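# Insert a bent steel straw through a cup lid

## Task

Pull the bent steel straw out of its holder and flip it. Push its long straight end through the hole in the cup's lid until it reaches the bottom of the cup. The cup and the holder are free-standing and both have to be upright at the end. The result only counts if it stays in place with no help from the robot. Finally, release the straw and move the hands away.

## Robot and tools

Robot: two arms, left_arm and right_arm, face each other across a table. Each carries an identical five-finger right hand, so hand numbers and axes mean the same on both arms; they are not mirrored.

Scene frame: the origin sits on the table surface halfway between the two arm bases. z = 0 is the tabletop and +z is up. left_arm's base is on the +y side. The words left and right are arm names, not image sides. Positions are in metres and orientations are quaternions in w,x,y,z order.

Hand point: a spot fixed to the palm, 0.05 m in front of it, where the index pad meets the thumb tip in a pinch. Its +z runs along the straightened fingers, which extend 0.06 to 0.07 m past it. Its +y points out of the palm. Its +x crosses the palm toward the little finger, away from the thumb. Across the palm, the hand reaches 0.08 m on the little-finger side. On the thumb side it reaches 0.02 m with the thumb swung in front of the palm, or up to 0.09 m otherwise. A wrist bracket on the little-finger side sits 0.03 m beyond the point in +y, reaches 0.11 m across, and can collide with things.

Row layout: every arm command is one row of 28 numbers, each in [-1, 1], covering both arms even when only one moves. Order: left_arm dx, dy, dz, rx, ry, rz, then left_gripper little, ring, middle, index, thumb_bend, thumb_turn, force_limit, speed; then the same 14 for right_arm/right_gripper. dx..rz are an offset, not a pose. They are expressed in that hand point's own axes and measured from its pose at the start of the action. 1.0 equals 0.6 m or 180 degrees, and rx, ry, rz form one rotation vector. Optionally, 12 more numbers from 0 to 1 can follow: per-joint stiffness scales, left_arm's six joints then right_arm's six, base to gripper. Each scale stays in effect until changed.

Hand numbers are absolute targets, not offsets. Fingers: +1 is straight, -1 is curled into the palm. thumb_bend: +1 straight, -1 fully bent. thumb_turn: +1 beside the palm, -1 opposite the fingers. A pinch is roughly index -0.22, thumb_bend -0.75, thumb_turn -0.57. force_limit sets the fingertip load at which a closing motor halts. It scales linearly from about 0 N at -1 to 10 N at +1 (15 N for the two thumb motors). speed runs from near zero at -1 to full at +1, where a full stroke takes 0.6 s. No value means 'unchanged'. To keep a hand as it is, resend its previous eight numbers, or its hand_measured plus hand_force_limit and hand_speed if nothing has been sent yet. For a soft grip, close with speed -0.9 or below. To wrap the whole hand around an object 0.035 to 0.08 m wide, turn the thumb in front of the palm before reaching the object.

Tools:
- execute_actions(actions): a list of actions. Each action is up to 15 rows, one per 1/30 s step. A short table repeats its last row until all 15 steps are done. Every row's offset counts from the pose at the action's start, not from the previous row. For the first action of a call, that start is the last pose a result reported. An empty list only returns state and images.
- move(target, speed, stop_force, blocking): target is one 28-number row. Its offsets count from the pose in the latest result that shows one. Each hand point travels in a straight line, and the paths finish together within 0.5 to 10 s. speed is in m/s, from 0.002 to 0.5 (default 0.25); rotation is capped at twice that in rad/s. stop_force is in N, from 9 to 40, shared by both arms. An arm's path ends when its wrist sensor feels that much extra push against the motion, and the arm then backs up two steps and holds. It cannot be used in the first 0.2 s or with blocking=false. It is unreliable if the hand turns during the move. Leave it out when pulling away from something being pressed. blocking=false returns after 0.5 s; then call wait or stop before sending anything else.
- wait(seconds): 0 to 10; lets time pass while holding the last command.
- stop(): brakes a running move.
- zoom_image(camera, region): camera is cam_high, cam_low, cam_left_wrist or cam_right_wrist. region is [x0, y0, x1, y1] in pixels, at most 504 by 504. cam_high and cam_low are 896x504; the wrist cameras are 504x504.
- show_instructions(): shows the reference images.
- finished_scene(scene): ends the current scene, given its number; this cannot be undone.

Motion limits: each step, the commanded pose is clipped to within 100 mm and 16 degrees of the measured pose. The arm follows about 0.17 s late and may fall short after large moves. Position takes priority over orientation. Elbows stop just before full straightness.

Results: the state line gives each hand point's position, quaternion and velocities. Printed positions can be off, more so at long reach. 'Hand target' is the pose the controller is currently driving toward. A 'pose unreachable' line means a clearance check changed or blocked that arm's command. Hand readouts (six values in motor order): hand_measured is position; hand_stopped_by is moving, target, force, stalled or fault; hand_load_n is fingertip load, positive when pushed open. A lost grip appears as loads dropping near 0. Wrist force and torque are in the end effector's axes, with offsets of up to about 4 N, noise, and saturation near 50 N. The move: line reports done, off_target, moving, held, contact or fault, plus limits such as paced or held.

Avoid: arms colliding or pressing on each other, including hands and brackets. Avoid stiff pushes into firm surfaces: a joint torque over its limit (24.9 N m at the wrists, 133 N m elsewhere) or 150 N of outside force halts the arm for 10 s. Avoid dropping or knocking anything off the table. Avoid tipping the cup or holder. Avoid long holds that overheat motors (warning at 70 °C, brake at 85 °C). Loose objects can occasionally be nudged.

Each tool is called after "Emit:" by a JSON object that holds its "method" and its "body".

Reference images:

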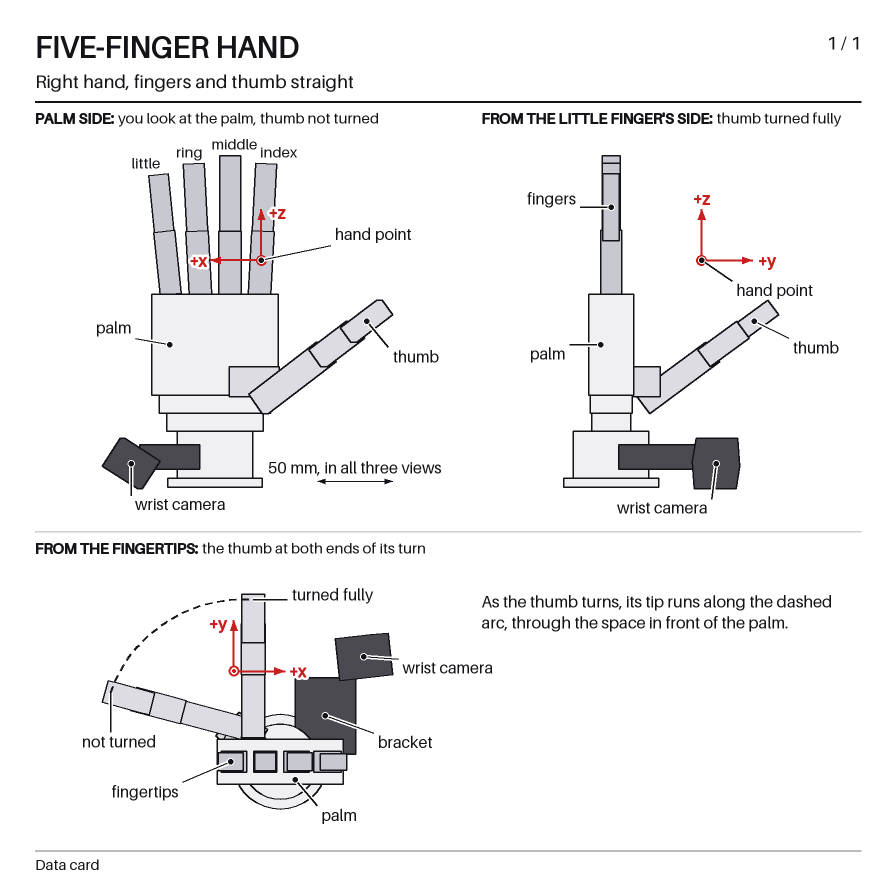

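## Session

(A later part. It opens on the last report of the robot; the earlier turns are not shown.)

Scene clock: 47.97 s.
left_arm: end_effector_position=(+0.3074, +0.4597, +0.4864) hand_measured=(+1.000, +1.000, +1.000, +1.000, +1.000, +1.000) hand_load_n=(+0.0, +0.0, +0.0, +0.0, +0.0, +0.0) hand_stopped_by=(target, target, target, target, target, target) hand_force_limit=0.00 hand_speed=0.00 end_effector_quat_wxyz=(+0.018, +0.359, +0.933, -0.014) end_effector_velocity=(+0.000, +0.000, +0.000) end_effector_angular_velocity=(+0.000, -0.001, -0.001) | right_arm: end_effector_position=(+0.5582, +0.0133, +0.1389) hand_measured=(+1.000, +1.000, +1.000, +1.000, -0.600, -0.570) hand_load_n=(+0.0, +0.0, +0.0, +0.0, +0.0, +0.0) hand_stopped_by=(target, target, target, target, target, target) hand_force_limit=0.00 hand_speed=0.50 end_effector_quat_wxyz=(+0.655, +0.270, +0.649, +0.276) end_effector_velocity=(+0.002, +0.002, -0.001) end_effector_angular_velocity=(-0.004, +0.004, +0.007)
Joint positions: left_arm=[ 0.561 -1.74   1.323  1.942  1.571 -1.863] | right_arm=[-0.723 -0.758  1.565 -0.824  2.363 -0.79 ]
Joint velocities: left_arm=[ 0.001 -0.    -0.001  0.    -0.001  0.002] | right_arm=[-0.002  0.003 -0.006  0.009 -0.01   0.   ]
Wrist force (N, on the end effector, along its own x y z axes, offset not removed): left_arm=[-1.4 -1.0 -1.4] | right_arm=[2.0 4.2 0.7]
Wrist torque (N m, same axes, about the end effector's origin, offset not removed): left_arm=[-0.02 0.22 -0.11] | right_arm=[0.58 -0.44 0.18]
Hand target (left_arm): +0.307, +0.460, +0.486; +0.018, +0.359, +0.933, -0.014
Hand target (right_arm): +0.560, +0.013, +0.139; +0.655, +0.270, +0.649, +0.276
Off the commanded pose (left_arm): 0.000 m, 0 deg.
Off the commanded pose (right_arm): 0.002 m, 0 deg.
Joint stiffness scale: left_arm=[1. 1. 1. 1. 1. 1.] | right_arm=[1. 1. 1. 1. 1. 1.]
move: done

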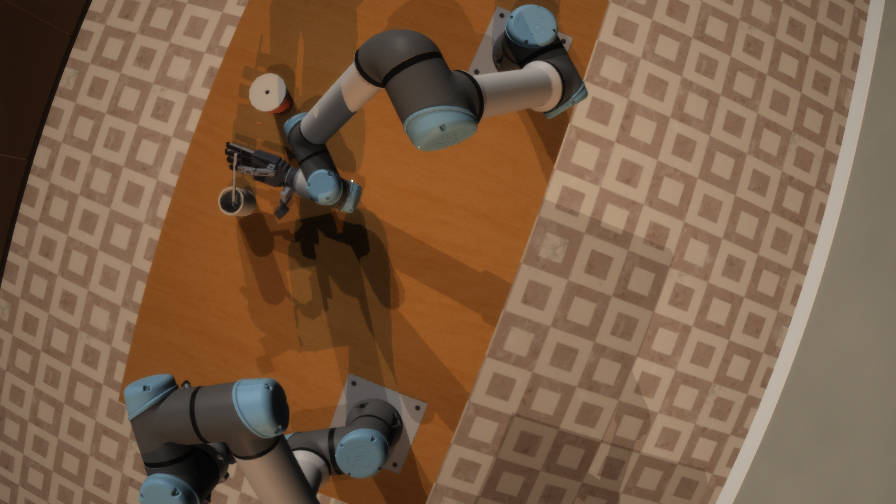

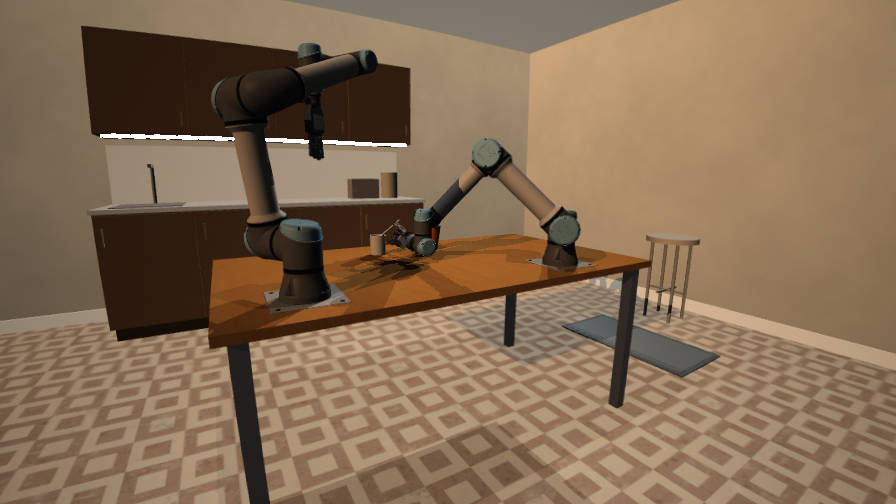

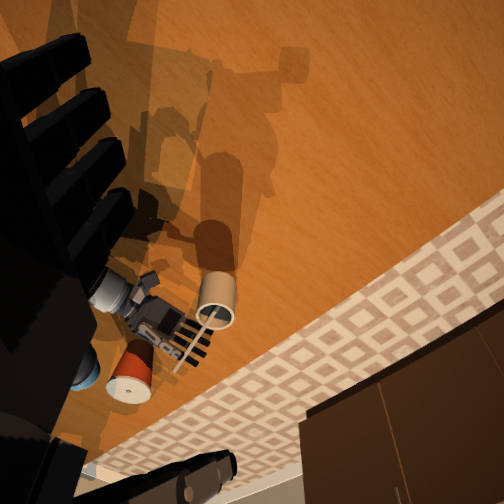

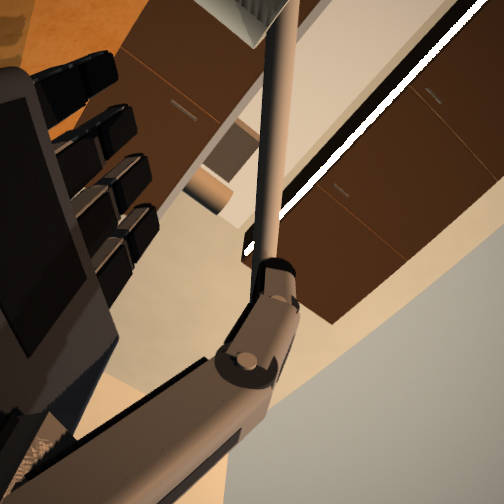

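Emit:
{"method": "move", "body": {"target": [0,0,0,0,0,0,1,1,1,1,1,1,0,0,0.025,0,0.004,0,0,0,1,1,1,0.3,-0.7,-0.57,0,0.5], "speed": 0.05}}

Emit:
{"method": "move", "body": {"target": [0,0,0,0,0,0,1,1,1,1,1,1,0,0,0,0,0,0,0,0,1,1,1,-0.35,-0.7,-0.57,0.9,-0.6]}}

Emit:
{"method": "zoom_image", "body": {"camera": "cam_high", "region": [200,120,320,240]}}

Scene clock: 53.07 s.
left_arm: end_effector_position=(+0.3074, +0.4597, +0.4864) hand_measured=(+1.000, +1.000, +1.000, +1.000, +1.000, +1.000) hand_load_n=(+0.0, +0.0, +0.0, +0.0, +0.0, +0.0) hand_stopped_by=(target, target, target, target, target, target) hand_force_limit=0.00 hand_speed=0.00 end_effector_quat_wxyz=(+0.018, +0.359, +0.933, -0.014) end_effector_velocity=(-0.000, +0.000, -0.000) end_effector_angular_velocity=(-0.001, +0.000, +0.001) | right_arm: end_effector_position=(+0.5608, +0.0223, +0.1285) hand_measured=(+1.000, +1.000, +1.000, +0.300, -0.700, -0.570) hand_load_n=(+0.0, +0.0, +0.0, +0.0, +0.0, +0.0) hand_stopped_by=(target, target, target, target, target, target) hand_force_limit=0.00 hand_speed=0.50 end_effector_quat_wxyz=(+0.655, +0.270, +0.650, +0.276) end_effector_velocity=(+0.002, +0.001, +0.001) end_effector_angular_velocity=(+0.004, -0.003, -0.004)
Joint positions: left_arm=[ 0.561 -1.74   1.323  1.942  1.571 -1.863] | right_arm=[-0.716 -0.725  1.532 -0.822  2.371 -0.79 ]
Joint velocities: left_arm=[ 0.    -0.     0.    -0.001  0.    -0.   ] | right_arm=[-0.     0.005 -0.009 -0.     0.004  0.001]
Wrist force (N, on the end effector, along its own x y z axes, offset not removed): left_arm=[-0.1 -1.5 0.2] | right_arm=[1.0 -0.6 0.6]
Wrist torque (N m, same axes, about the end effector's origin, offset not removed): left_arm=[-0.27 0.05 -0.02] | right_arm=[-0.02 -0.15 0.04]
Hand target (left_arm): +0.307, +0.460, +0.486; +0.018, +0.359, +0.933, -0.014
Hand target (right_arm): +0.561, +0.024, +0.128; +0.655, +0.270, +0.649, +0.276
Off the commanded pose (left_arm): 0.000 m, 0 deg.
Off the commanded pose (right_arm): 0.002 m, 0 deg.
Joint stiffness scale: left_arm=[1. 1. 1. 1. 1. 1.] | right_arm=[1. 1. 1. 1. 1. 1.]
move: done

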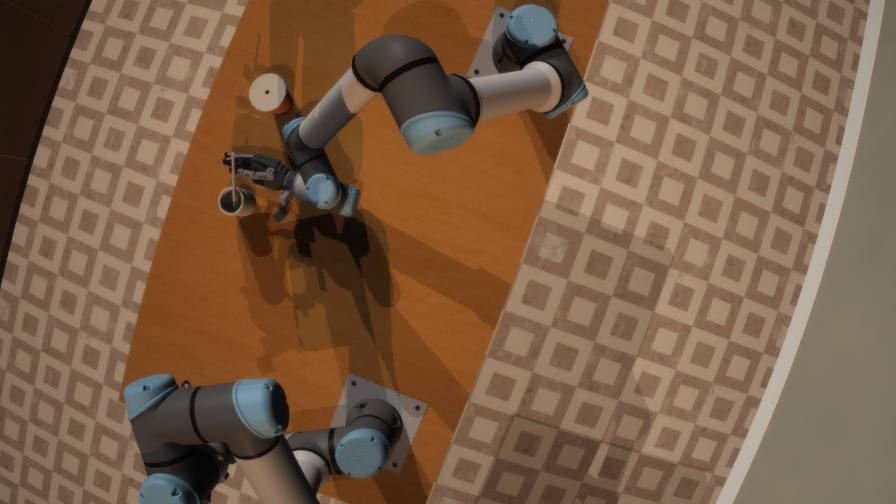

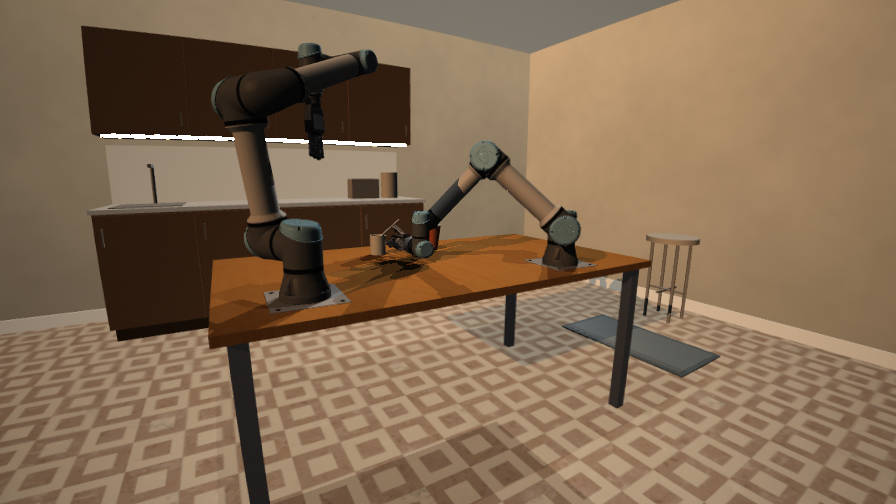

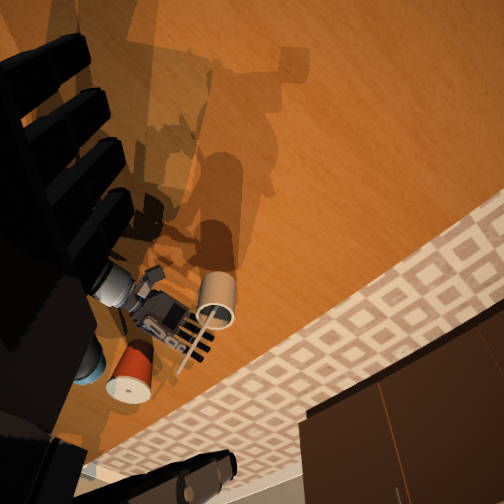

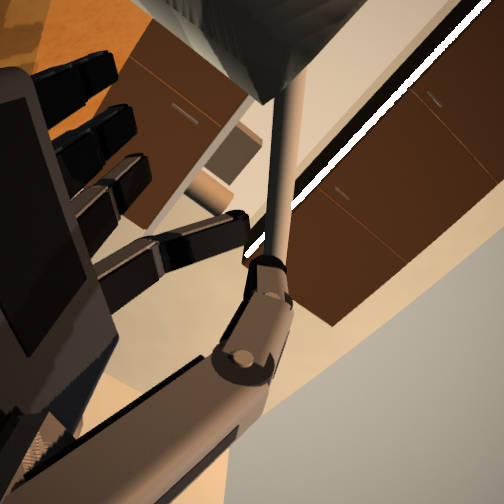

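Scene clock: 54.17 s.
left_arm: end_effector_position=(+0.3074, +0.4597, +0.4864) hand_measured=(+1.000, +1.000, +1.000, +1.000, +1.000, +1.000) hand_load_n=(+0.0, +0.0, +0.0, +0.0, +0.0, +0.0) hand_stopped_by=(target, target, target, target, target, target) hand_force_limit=0.00 hand_speed=0.00 end_effector_quat_wxyz=(+0.018, +0.359, +0.933, -0.014) end_effector_velocity=(-0.000, +0.000, -0.001) end_effector_angular_velocity=(+0.002, +0.001, -0.000) | right_arm: end_effector_position=(+0.5609, +0.0223, +0.1286) hand_measured=(+1.000, +1.000, +1.000, -0.244, -0.700, -0.570) hand_load_n=(+0.0, +0.0, +0.0, +11.0, +0.5, -0.5) hand_stopped_by=(target, target, target, force, target, target) hand_force_limit=0.90 hand_speed=-0.60 end_effector_quat_wxyz=(+0.655, +0.270, +0.650, +0.276) end_effector_velocity=(-0.001, +0.001, +0.000) end_effector_angular_velocity=(-0.000, -0.000, +0.002)
Joint positions: left_arm=[ 0.561 -1.74   1.323  1.942  1.571 -1.863] | right_arm=[-0.716 -0.725  1.532 -0.822  2.371 -0.79 ]
Joint velocities: left_arm=[-0.    -0.     0.003 -0.    -0.     0.   ] | right_arm=[ 0.002  0.    -0.001  0.    -0.    -0.   ]
Wrist force (N, on the end effector, along its own x y z axes, offset not removed): left_arm=[-1.2 -2.6 1.3] | right_arm=[3.7 0.2 -0.9]
Wrist torque (N m, same axes, about the end effector's origin, offset not removed): left_arm=[-0.49 0.01 0.00] | right_arm=[0.07 -0.57 0.24]
Hand target (left_arm): +0.307, +0.460, +0.486; +0.018, +0.359, +0.933, -0.014
Hand target (right_arm): +0.561, +0.022, +0.129; +0.655, +0.270, +0.650, +0.276
Off the commanded pose (left_arm): 0.000 m, 0 deg.
Off the commanded pose (right_arm): 0.000 m, 0 deg.
Joint stiffness scale: left_arm=[1. 1. 1. 1. 1. 1.] | right_arm=[1. 1. 1. 1. 1. 1.]
move: done

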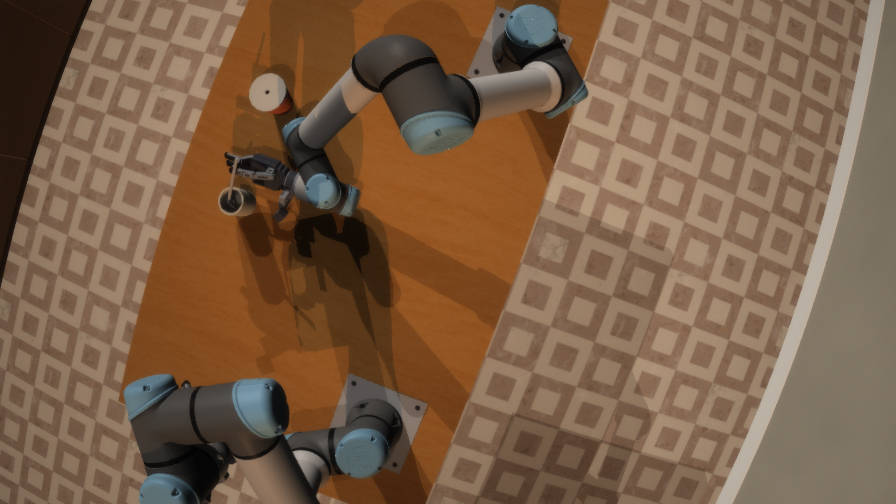

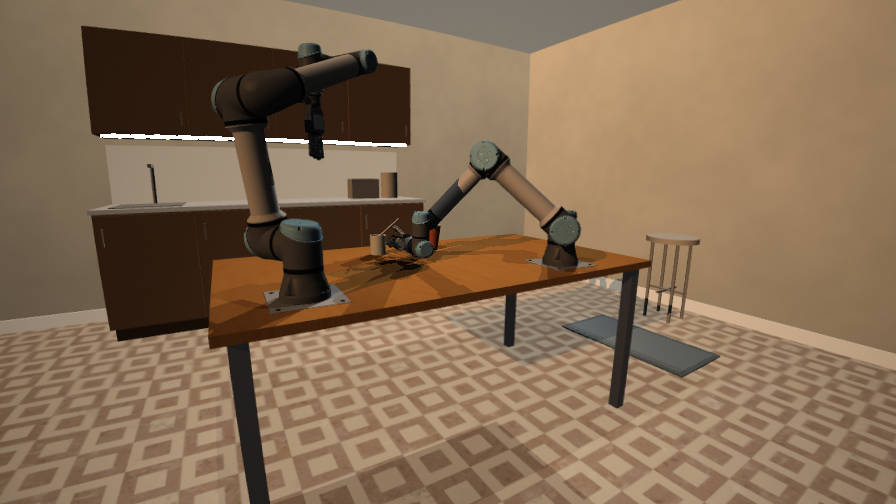

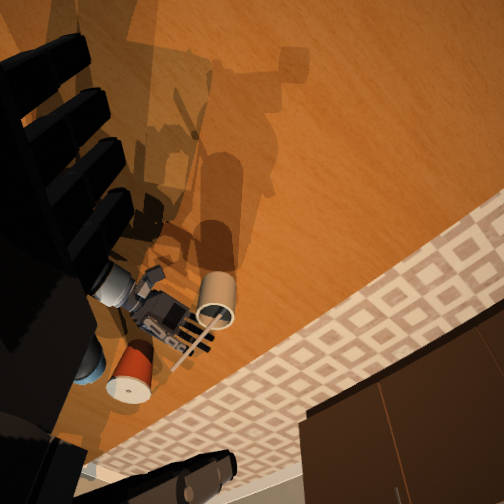

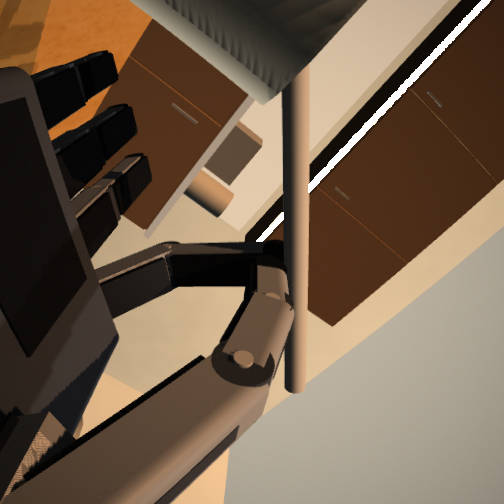

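Region (200, 120, 320, 240) of cam_high's 896x504 image, scaled by 4.200, with more detail than that image has.

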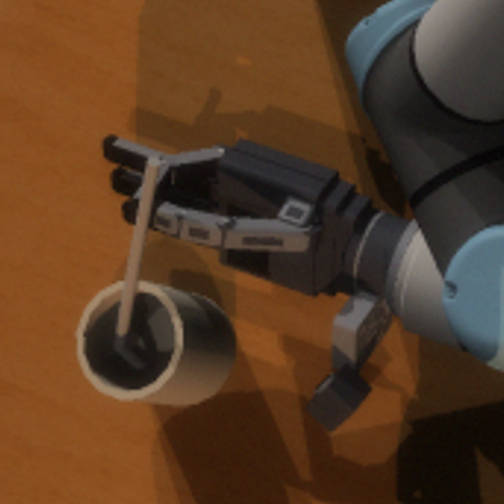

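Emit:
{"method": "move", "body": {"target": [0,0,0,0,0,0,1,1,1,1,1,1,0,0,0,-0.005,-0.015,0,0,0,1,1,1,0.6,-0.6,-0.57,0.9,0], "speed": 0.05}}

Emit:
{"method": "move", "body": {"target": [0,0,0,0,0,0,1,1,1,1,1,1,0,0,0,0.028,0,0,0,0,1,1,1,0.6,-0.6,-0.57,0.9,0], "speed": 0.05}}

Emit:
{"method": "zoom_image", "body": {"camera": "cam_high", "region": [200,120,320,240]}}

Scene clock: 58.37 s.
left_arm: end_effector_position=(+0.3074, +0.4597, +0.4864) hand_measured=(+1.000, +1.000, +1.000, +1.000, +1.000, +1.000) hand_load_n=(+0.0, +0.0, +0.0, +0.0, +0.0, +0.0) hand_stopped_by=(target, target, target, target, target, target) hand_force_limit=0.00 hand_speed=0.00 end_effector_quat_wxyz=(+0.018, +0.359, +0.933, -0.014) end_effector_velocity=(+0.000, +0.000, +0.000) end_effector_angular_velocity=(-0.002, -0.001, +0.002) | right_arm: end_effector_position=(+0.5537, +0.0202, +0.1260) hand_measured=(+1.000, +1.000, +1.000, +0.600, -0.600, -0.570) hand_load_n=(+0.0, +0.0, +0.0, +0.0, +0.0, +0.0) hand_stopped_by=(target, target, target, target, target, target) hand_force_limit=0.90 hand_speed=0.00 end_effector_quat_wxyz=(+0.655, +0.270, +0.650, +0.276) end_effector_velocity=(-0.001, -0.001, +0.001) end_effector_angular_velocity=(+0.003, -0.003, -0.001)
Joint positions: left_arm=[ 0.561 -1.74   1.323  1.942  1.571 -1.863] | right_arm=[-0.709 -0.73   1.551 -0.837  2.379 -0.79 ]
Joint velocities: left_arm=[ 0.001  0.    -0.002 -0.     0.    -0.001] | right_arm=[ 0.001 -0.002  0.004 -0.007  0.002 -0.001]
Wrist force (N, on the end effector, along its own x y z axes, offset not removed): left_arm=[-0.6 0.4 -0.8] | right_arm=[-0.1 1.5 2.8]
Wrist torque (N m, same axes, about the end effector's origin, offset not removed): left_arm=[0.11 -0.03 -0.04] | right_arm=[0.19 -0.23 -0.02]
Hand target (left_arm): +0.307, +0.460, +0.486; +0.018, +0.359, +0.933, -0.014
Hand target (right_arm): +0.552, +0.020, +0.126; +0.655, +0.270, +0.650, +0.276
Off the commanded pose (left_arm): 0.000 m, 0 deg.
Off the commanded pose (right_arm): 0.002 m, 0 deg.
Joint stiffness scale: left_arm=[1. 1. 1. 1. 1. 1.] | right_arm=[1. 1. 1. 1. 1. 1.]
move: done

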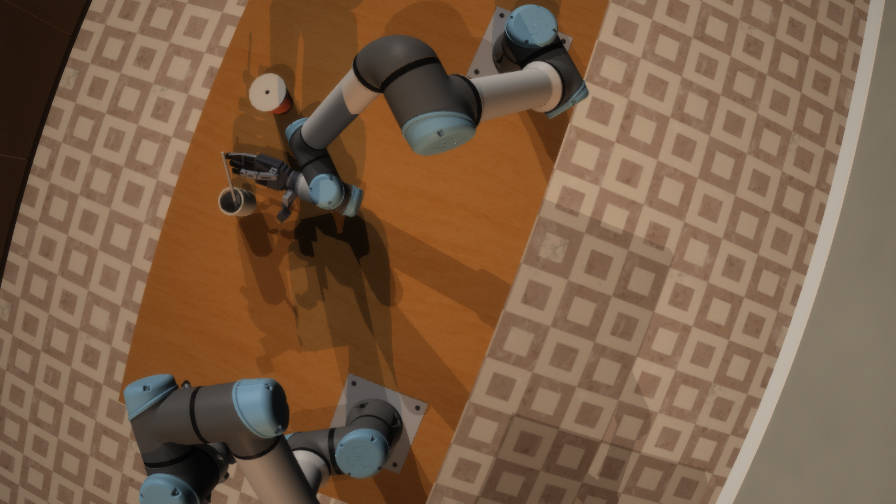

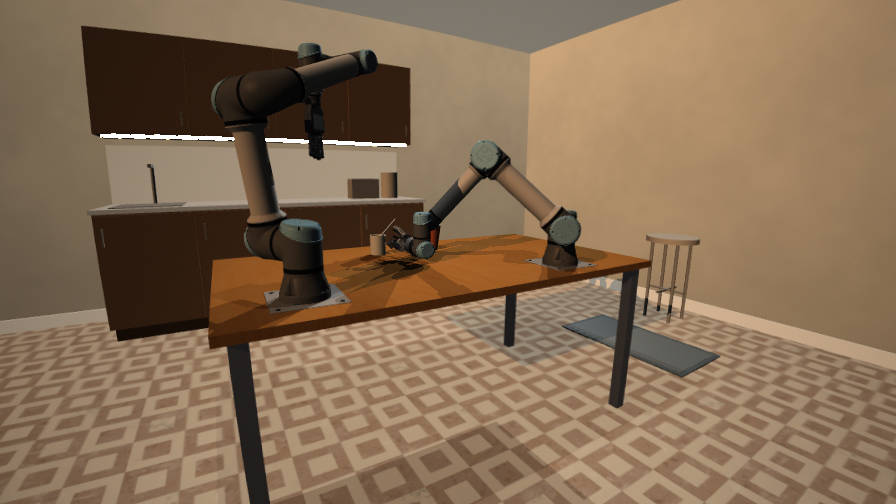

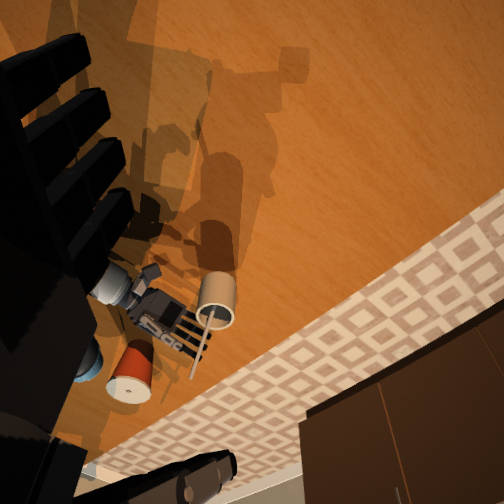

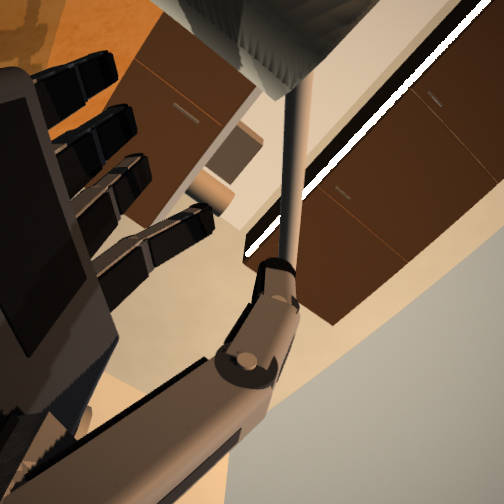

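Scene clock: 59.23 s.
left_arm: end_effector_position=(+0.3074, +0.4597, +0.4864) hand_measured=(+1.000, +1.000, +1.000, +1.000, +1.000, +1.000) hand_load_n=(+0.0, +0.0, +0.0, +0.0, +0.0, +0.0) hand_stopped_by=(target, target, target, target, target, target) hand_force_limit=0.00 hand_speed=0.00 end_effector_quat_wxyz=(+0.018, +0.359, +0.933, -0.014) end_effector_velocity=(-0.000, -0.000, -0.000) end_effector_angular_velocity=(-0.001, +0.000, +0.000) | right_arm: end_effector_position=(+0.5538, +0.0303, +0.1355) hand_measured=(+1.000, +1.000, +1.000, +0.600, -0.600, -0.570) hand_load_n=(+0.0, +0.0, +0.0, +0.0, +0.0, +0.0) hand_stopped_by=(target, target, target, target, target, target) hand_force_limit=0.90 hand_speed=0.00 end_effector_quat_wxyz=(+0.655, +0.270, +0.650, +0.275) end_effector_velocity=(+0.001, -0.000, +0.000) end_effector_angular_velocity=(-0.006, +0.006, -0.004)
Joint positions: left_arm=[ 0.561 -1.74   1.323  1.942  1.571 -1.863] | right_arm=[-0.697 -0.731  1.519 -0.8    2.391 -0.79 ]
Joint velocities: left_arm=[ 0.    -0.     0.    -0.001  0.001  0.   ] | right_arm=[ 0.     0.    -0.006  0.014  0.005  0.   ]
Wrist force (N, on the end effector, along its own x y z axes, offset not removed): left_arm=[1.3 -1.2 1.1] | right_arm=[0.5 -2.3 0.7]
Wrist torque (N m, same axes, about the end effector's origin, offset not removed): left_arm=[-0.23 -0.28 0.02] | right_arm=[-0.36 -0.08 -0.27]
Hand target (left_arm): +0.307, +0.460, +0.486; +0.018, +0.359, +0.933, -0.014
Hand target (right_arm): +0.554, +0.032, +0.138; +0.655, +0.270, +0.650, +0.276
Off the commanded pose (left_arm): 0.000 m, 0 deg.
Off the commanded pose (right_arm): 0.003 m, 0 deg.
Joint stiffness scale: left_arm=[1. 1. 1. 1. 1. 1.] | right_arm=[1. 1. 1. 1. 1. 1.]
move: done

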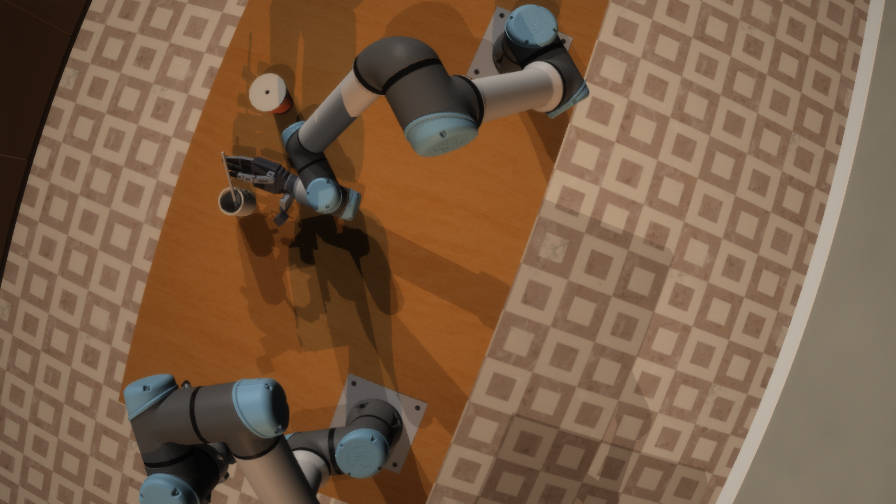

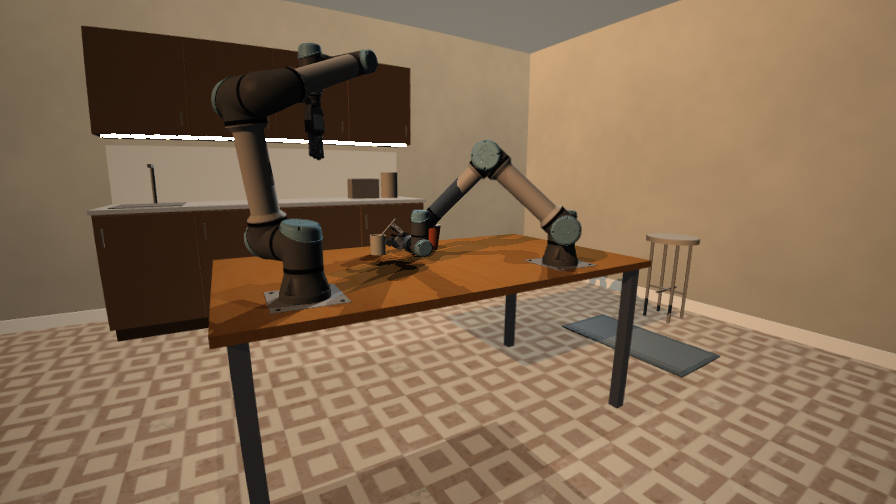

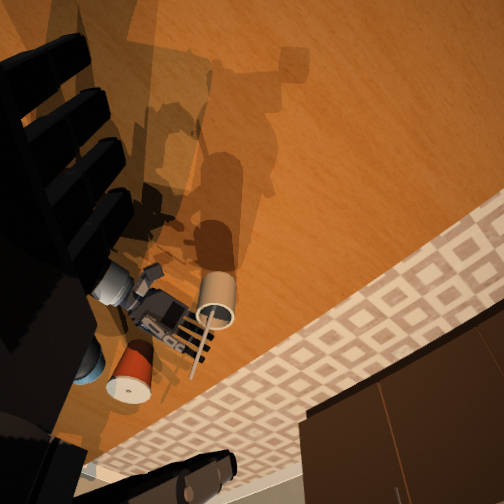

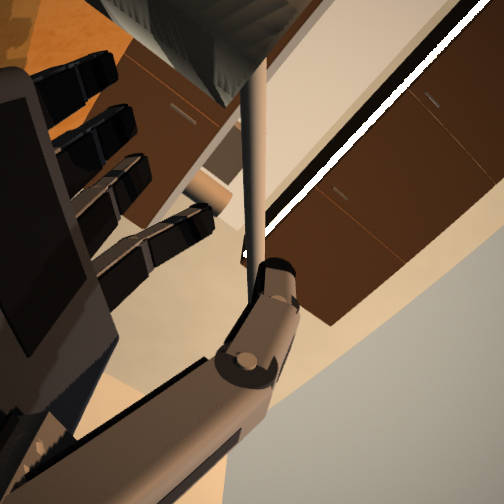

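Region (200, 120, 320, 240) of cam_high's 896x504 image, scaled by 4.200, with more detail than that image has.

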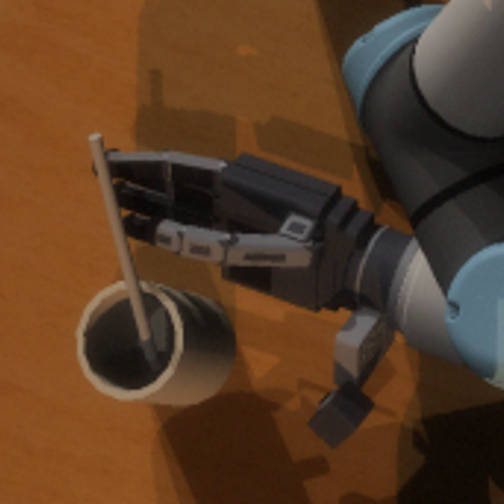

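Emit:
{"method": "move", "body": {"target": [0,0,0,0,0,0,1,1,1,1,1,1,0,0,-0.02,0,0.048,0,0,0,1,1,1,1,-0.6,-0.57,0.9,1], "speed": 0.04}}

Emit:
{"method": "move", "body": {"target": [0,0,0,0,0,0,1,1,1,1,1,1,0,0,0,0,0,0,0,0,1,1,1,-0.35,-0.6,-0.57,0.9,-0.6]}}

Emit:
{"method": "zoom_image", "body": {"camera": "cam_high", "region": [200,120,320,240]}}

Scene clock: 63.93 s.
left_arm: end_effector_position=(+0.3074, +0.4597, +0.4864) hand_measured=(+1.000, +1.000, +1.000, +1.000, +1.000, +1.000) hand_load_n=(+0.0, +0.0, +0.0, +0.0, +0.0, +0.0) hand_stopped_by=(target, target, target, target, target, target) hand_force_limit=0.00 hand_speed=0.00 end_effector_quat_wxyz=(+0.018, +0.359, +0.933, -0.014) end_effector_velocity=(-0.000, -0.000, -0.000) end_effector_angular_velocity=(-0.000, -0.000, -0.001) | right_arm: end_effector_position=(+0.5807, +0.0220, +0.1423) hand_measured=(+1.000, +1.000, +1.000, +1.000, -0.600, -0.570) hand_load_n=(+0.0, +0.0, +0.0, +0.0, +0.0, +0.0) hand_stopped_by=(target, target, target, target, target, target) hand_force_limit=0.90 hand_speed=1.00 end_effector_quat_wxyz=(+0.655, +0.269, +0.651, +0.274) end_effector_velocity=(+0.000, +0.003, +0.001) end_effector_angular_velocity=(-0.002, +0.001, +0.007)
Joint positions: left_arm=[ 0.561 -1.74   1.323  1.942  1.571 -1.863] | right_arm=[-0.74  -0.731  1.493 -0.771  2.348 -0.79 ]
Joint velocities: left_arm=[-0.    -0.001  0.001 -0.001 -0.     0.001] | right_arm=[ 0.    -0.001 -0.004  0.007 -0.007 -0.   ]
Wrist force (N, on the end effector, along its own x y z axes, offset not removed): left_arm=[0.7 -1.5 0.8] | right_arm=[-2.3 0.7 -4.3]
Wrist torque (N m, same axes, about the end effector's origin, offset not removed): left_arm=[-0.22 -0.27 0.22] | right_arm=[0.48 0.49 -0.20]
Hand target (left_arm): +0.307, +0.460, +0.486; +0.018, +0.359, +0.933, -0.014
Hand target (right_arm): +0.583, +0.022, +0.144; +0.655, +0.270, +0.650, +0.275
Off the commanded pose (left_arm): 0.000 m, 0 deg.
Off the commanded pose (right_arm): 0.003 m, 0 deg.
Joint stiffness scale: left_arm=[1. 1. 1. 1. 1. 1.] | right_arm=[1. 1. 1. 1. 1. 1.]
move: done

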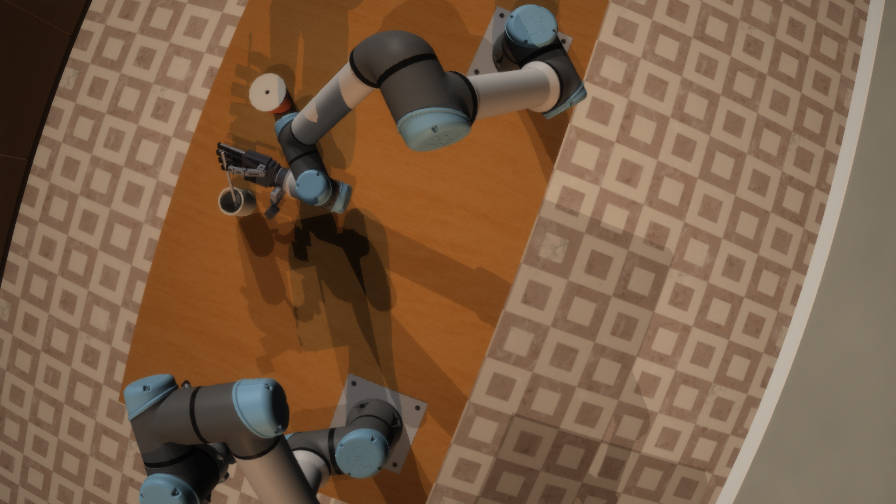

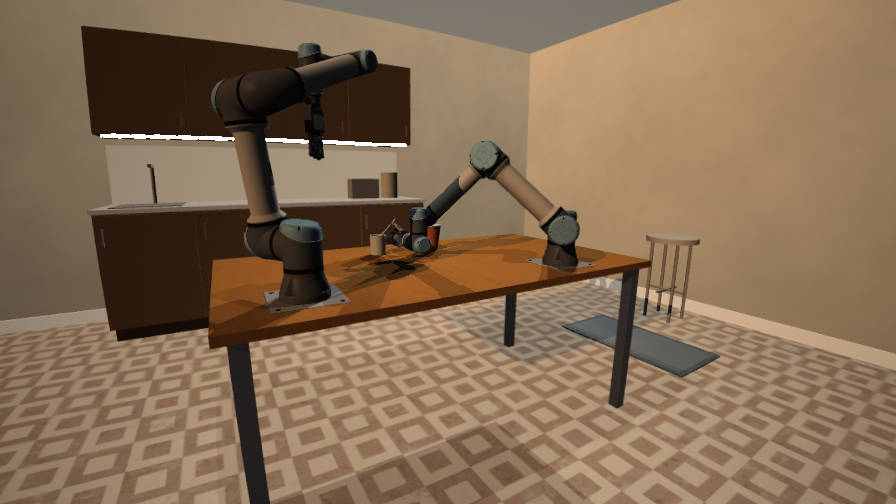

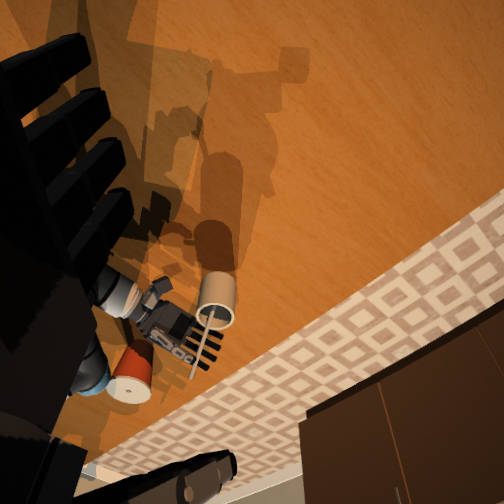

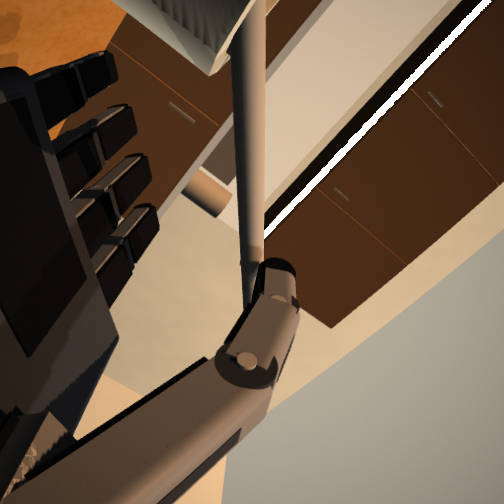

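Scene clock: 66.10 s.
left_arm: end_effector_position=(+0.3074, +0.4597, +0.4864) hand_measured=(+1.000, +1.000, +1.000, +1.000, +1.000, +1.000) hand_load_n=(+0.0, +0.0, +0.0, +0.0, +0.0, +0.0) hand_stopped_by=(target, target, target, target, target, target) hand_force_limit=0.00 hand_speed=0.00 end_effector_quat_wxyz=(+0.018, +0.359, +0.933, -0.014) end_effector_velocity=(-0.000, +0.000, +0.000) end_effector_angular_velocity=(-0.000, +0.000, +0.000) | right_arm: end_effector_position=(+0.5807, +0.0220, +0.1423) hand_measured=(+1.000, +1.000, +1.000, -0.252, -0.600, -0.570) hand_load_n=(+0.0, +0.0, +0.0, +11.5, +1.0, -0.5) hand_stopped_by=(target, target, target, force, target, target) hand_force_limit=0.90 hand_speed=-0.60 end_effector_quat_wxyz=(+0.655, +0.269, +0.651, +0.274) end_effector_velocity=(-0.001, +0.001, -0.001) end_effector_angular_velocity=(-0.002, +0.001, +0.002)
Joint positions: left_arm=[ 0.561 -1.74   1.323  1.942  1.571 -1.863] | right_arm=[-0.74  -0.731  1.493 -0.771  2.348 -0.79 ]
Joint velocities: left_arm=[ 0. -0. -0.  0.  0. -0.] | right_arm=[ 0.001  0.001  0.001 -0.    -0.001 -0.001]
Wrist force (N, on the end effector, along its own x y z axes, offset not removed): left_arm=[0.6 -0.7 -0.4] | right_arm=[0.6 -1.5 2.8]
Wrist torque (N m, same axes, about the end effector's origin, offset not removed): left_arm=[-0.03 -0.20 0.00] | right_arm=[-0.27 -0.24 -0.17]
Hand target (left_arm): +0.307, +0.460, +0.486; +0.018, +0.359, +0.933, -0.014
Hand target (right_arm): +0.581, +0.022, +0.142; +0.655, +0.269, +0.651, +0.274
Off the commanded pose (left_arm): 0.000 m, 0 deg.
Off the commanded pose (right_arm): 0.000 m, 0 deg.
Joint stiffness scale: left_arm=[1. 1. 1. 1. 1. 1.] | right_arm=[1. 1. 1. 1. 1. 1.]
move: done

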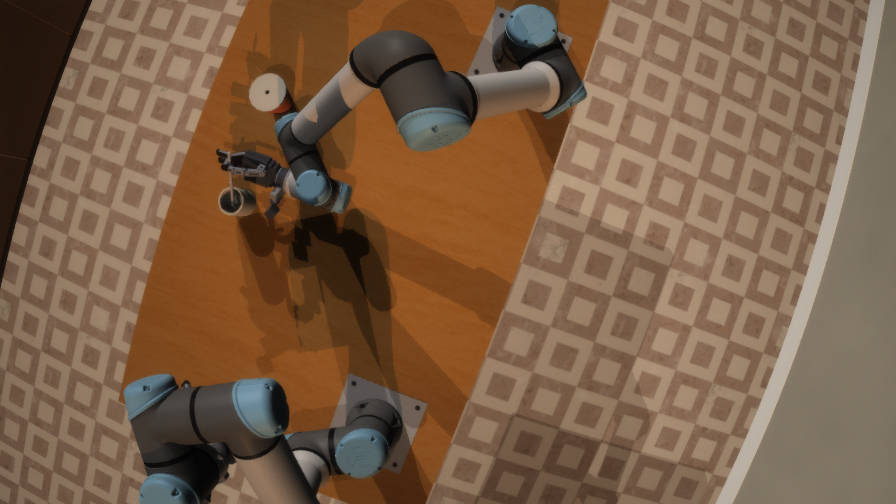

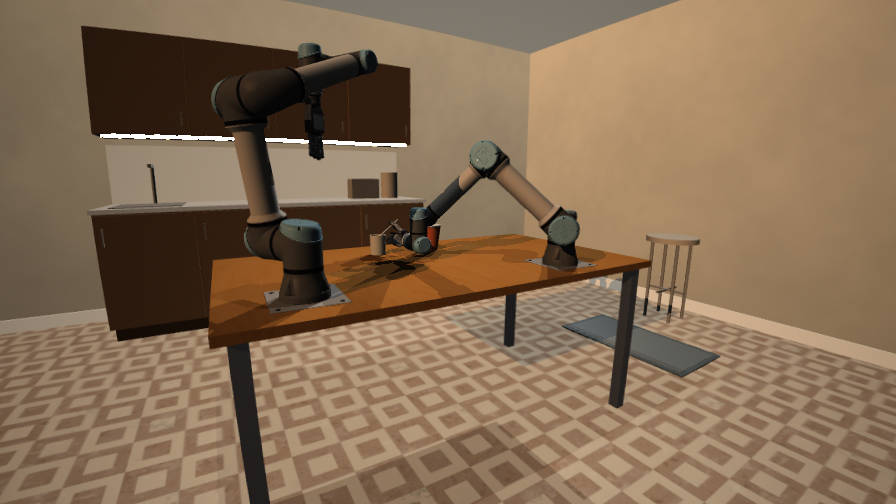

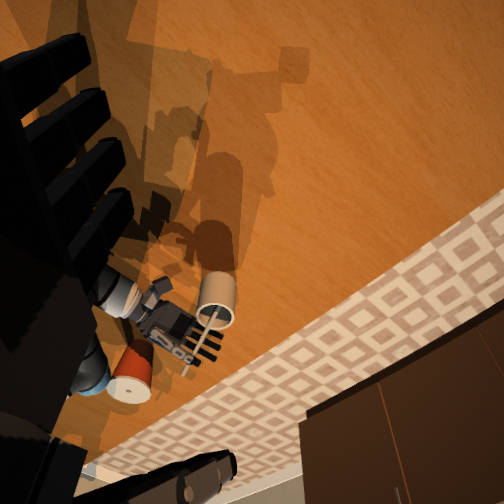

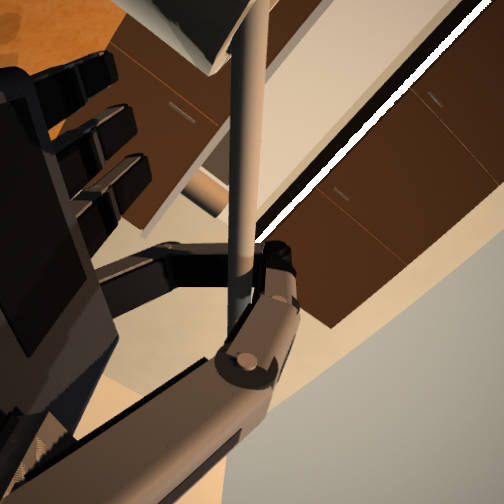

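Region (200, 120, 320, 240) of cam_high's 896x504 image, scaled by 4.200, with more detail than that image has.

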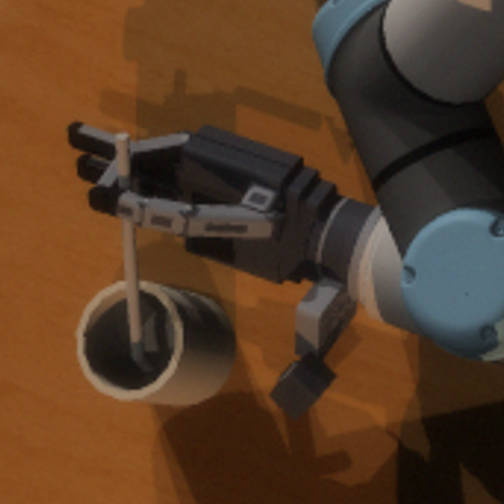

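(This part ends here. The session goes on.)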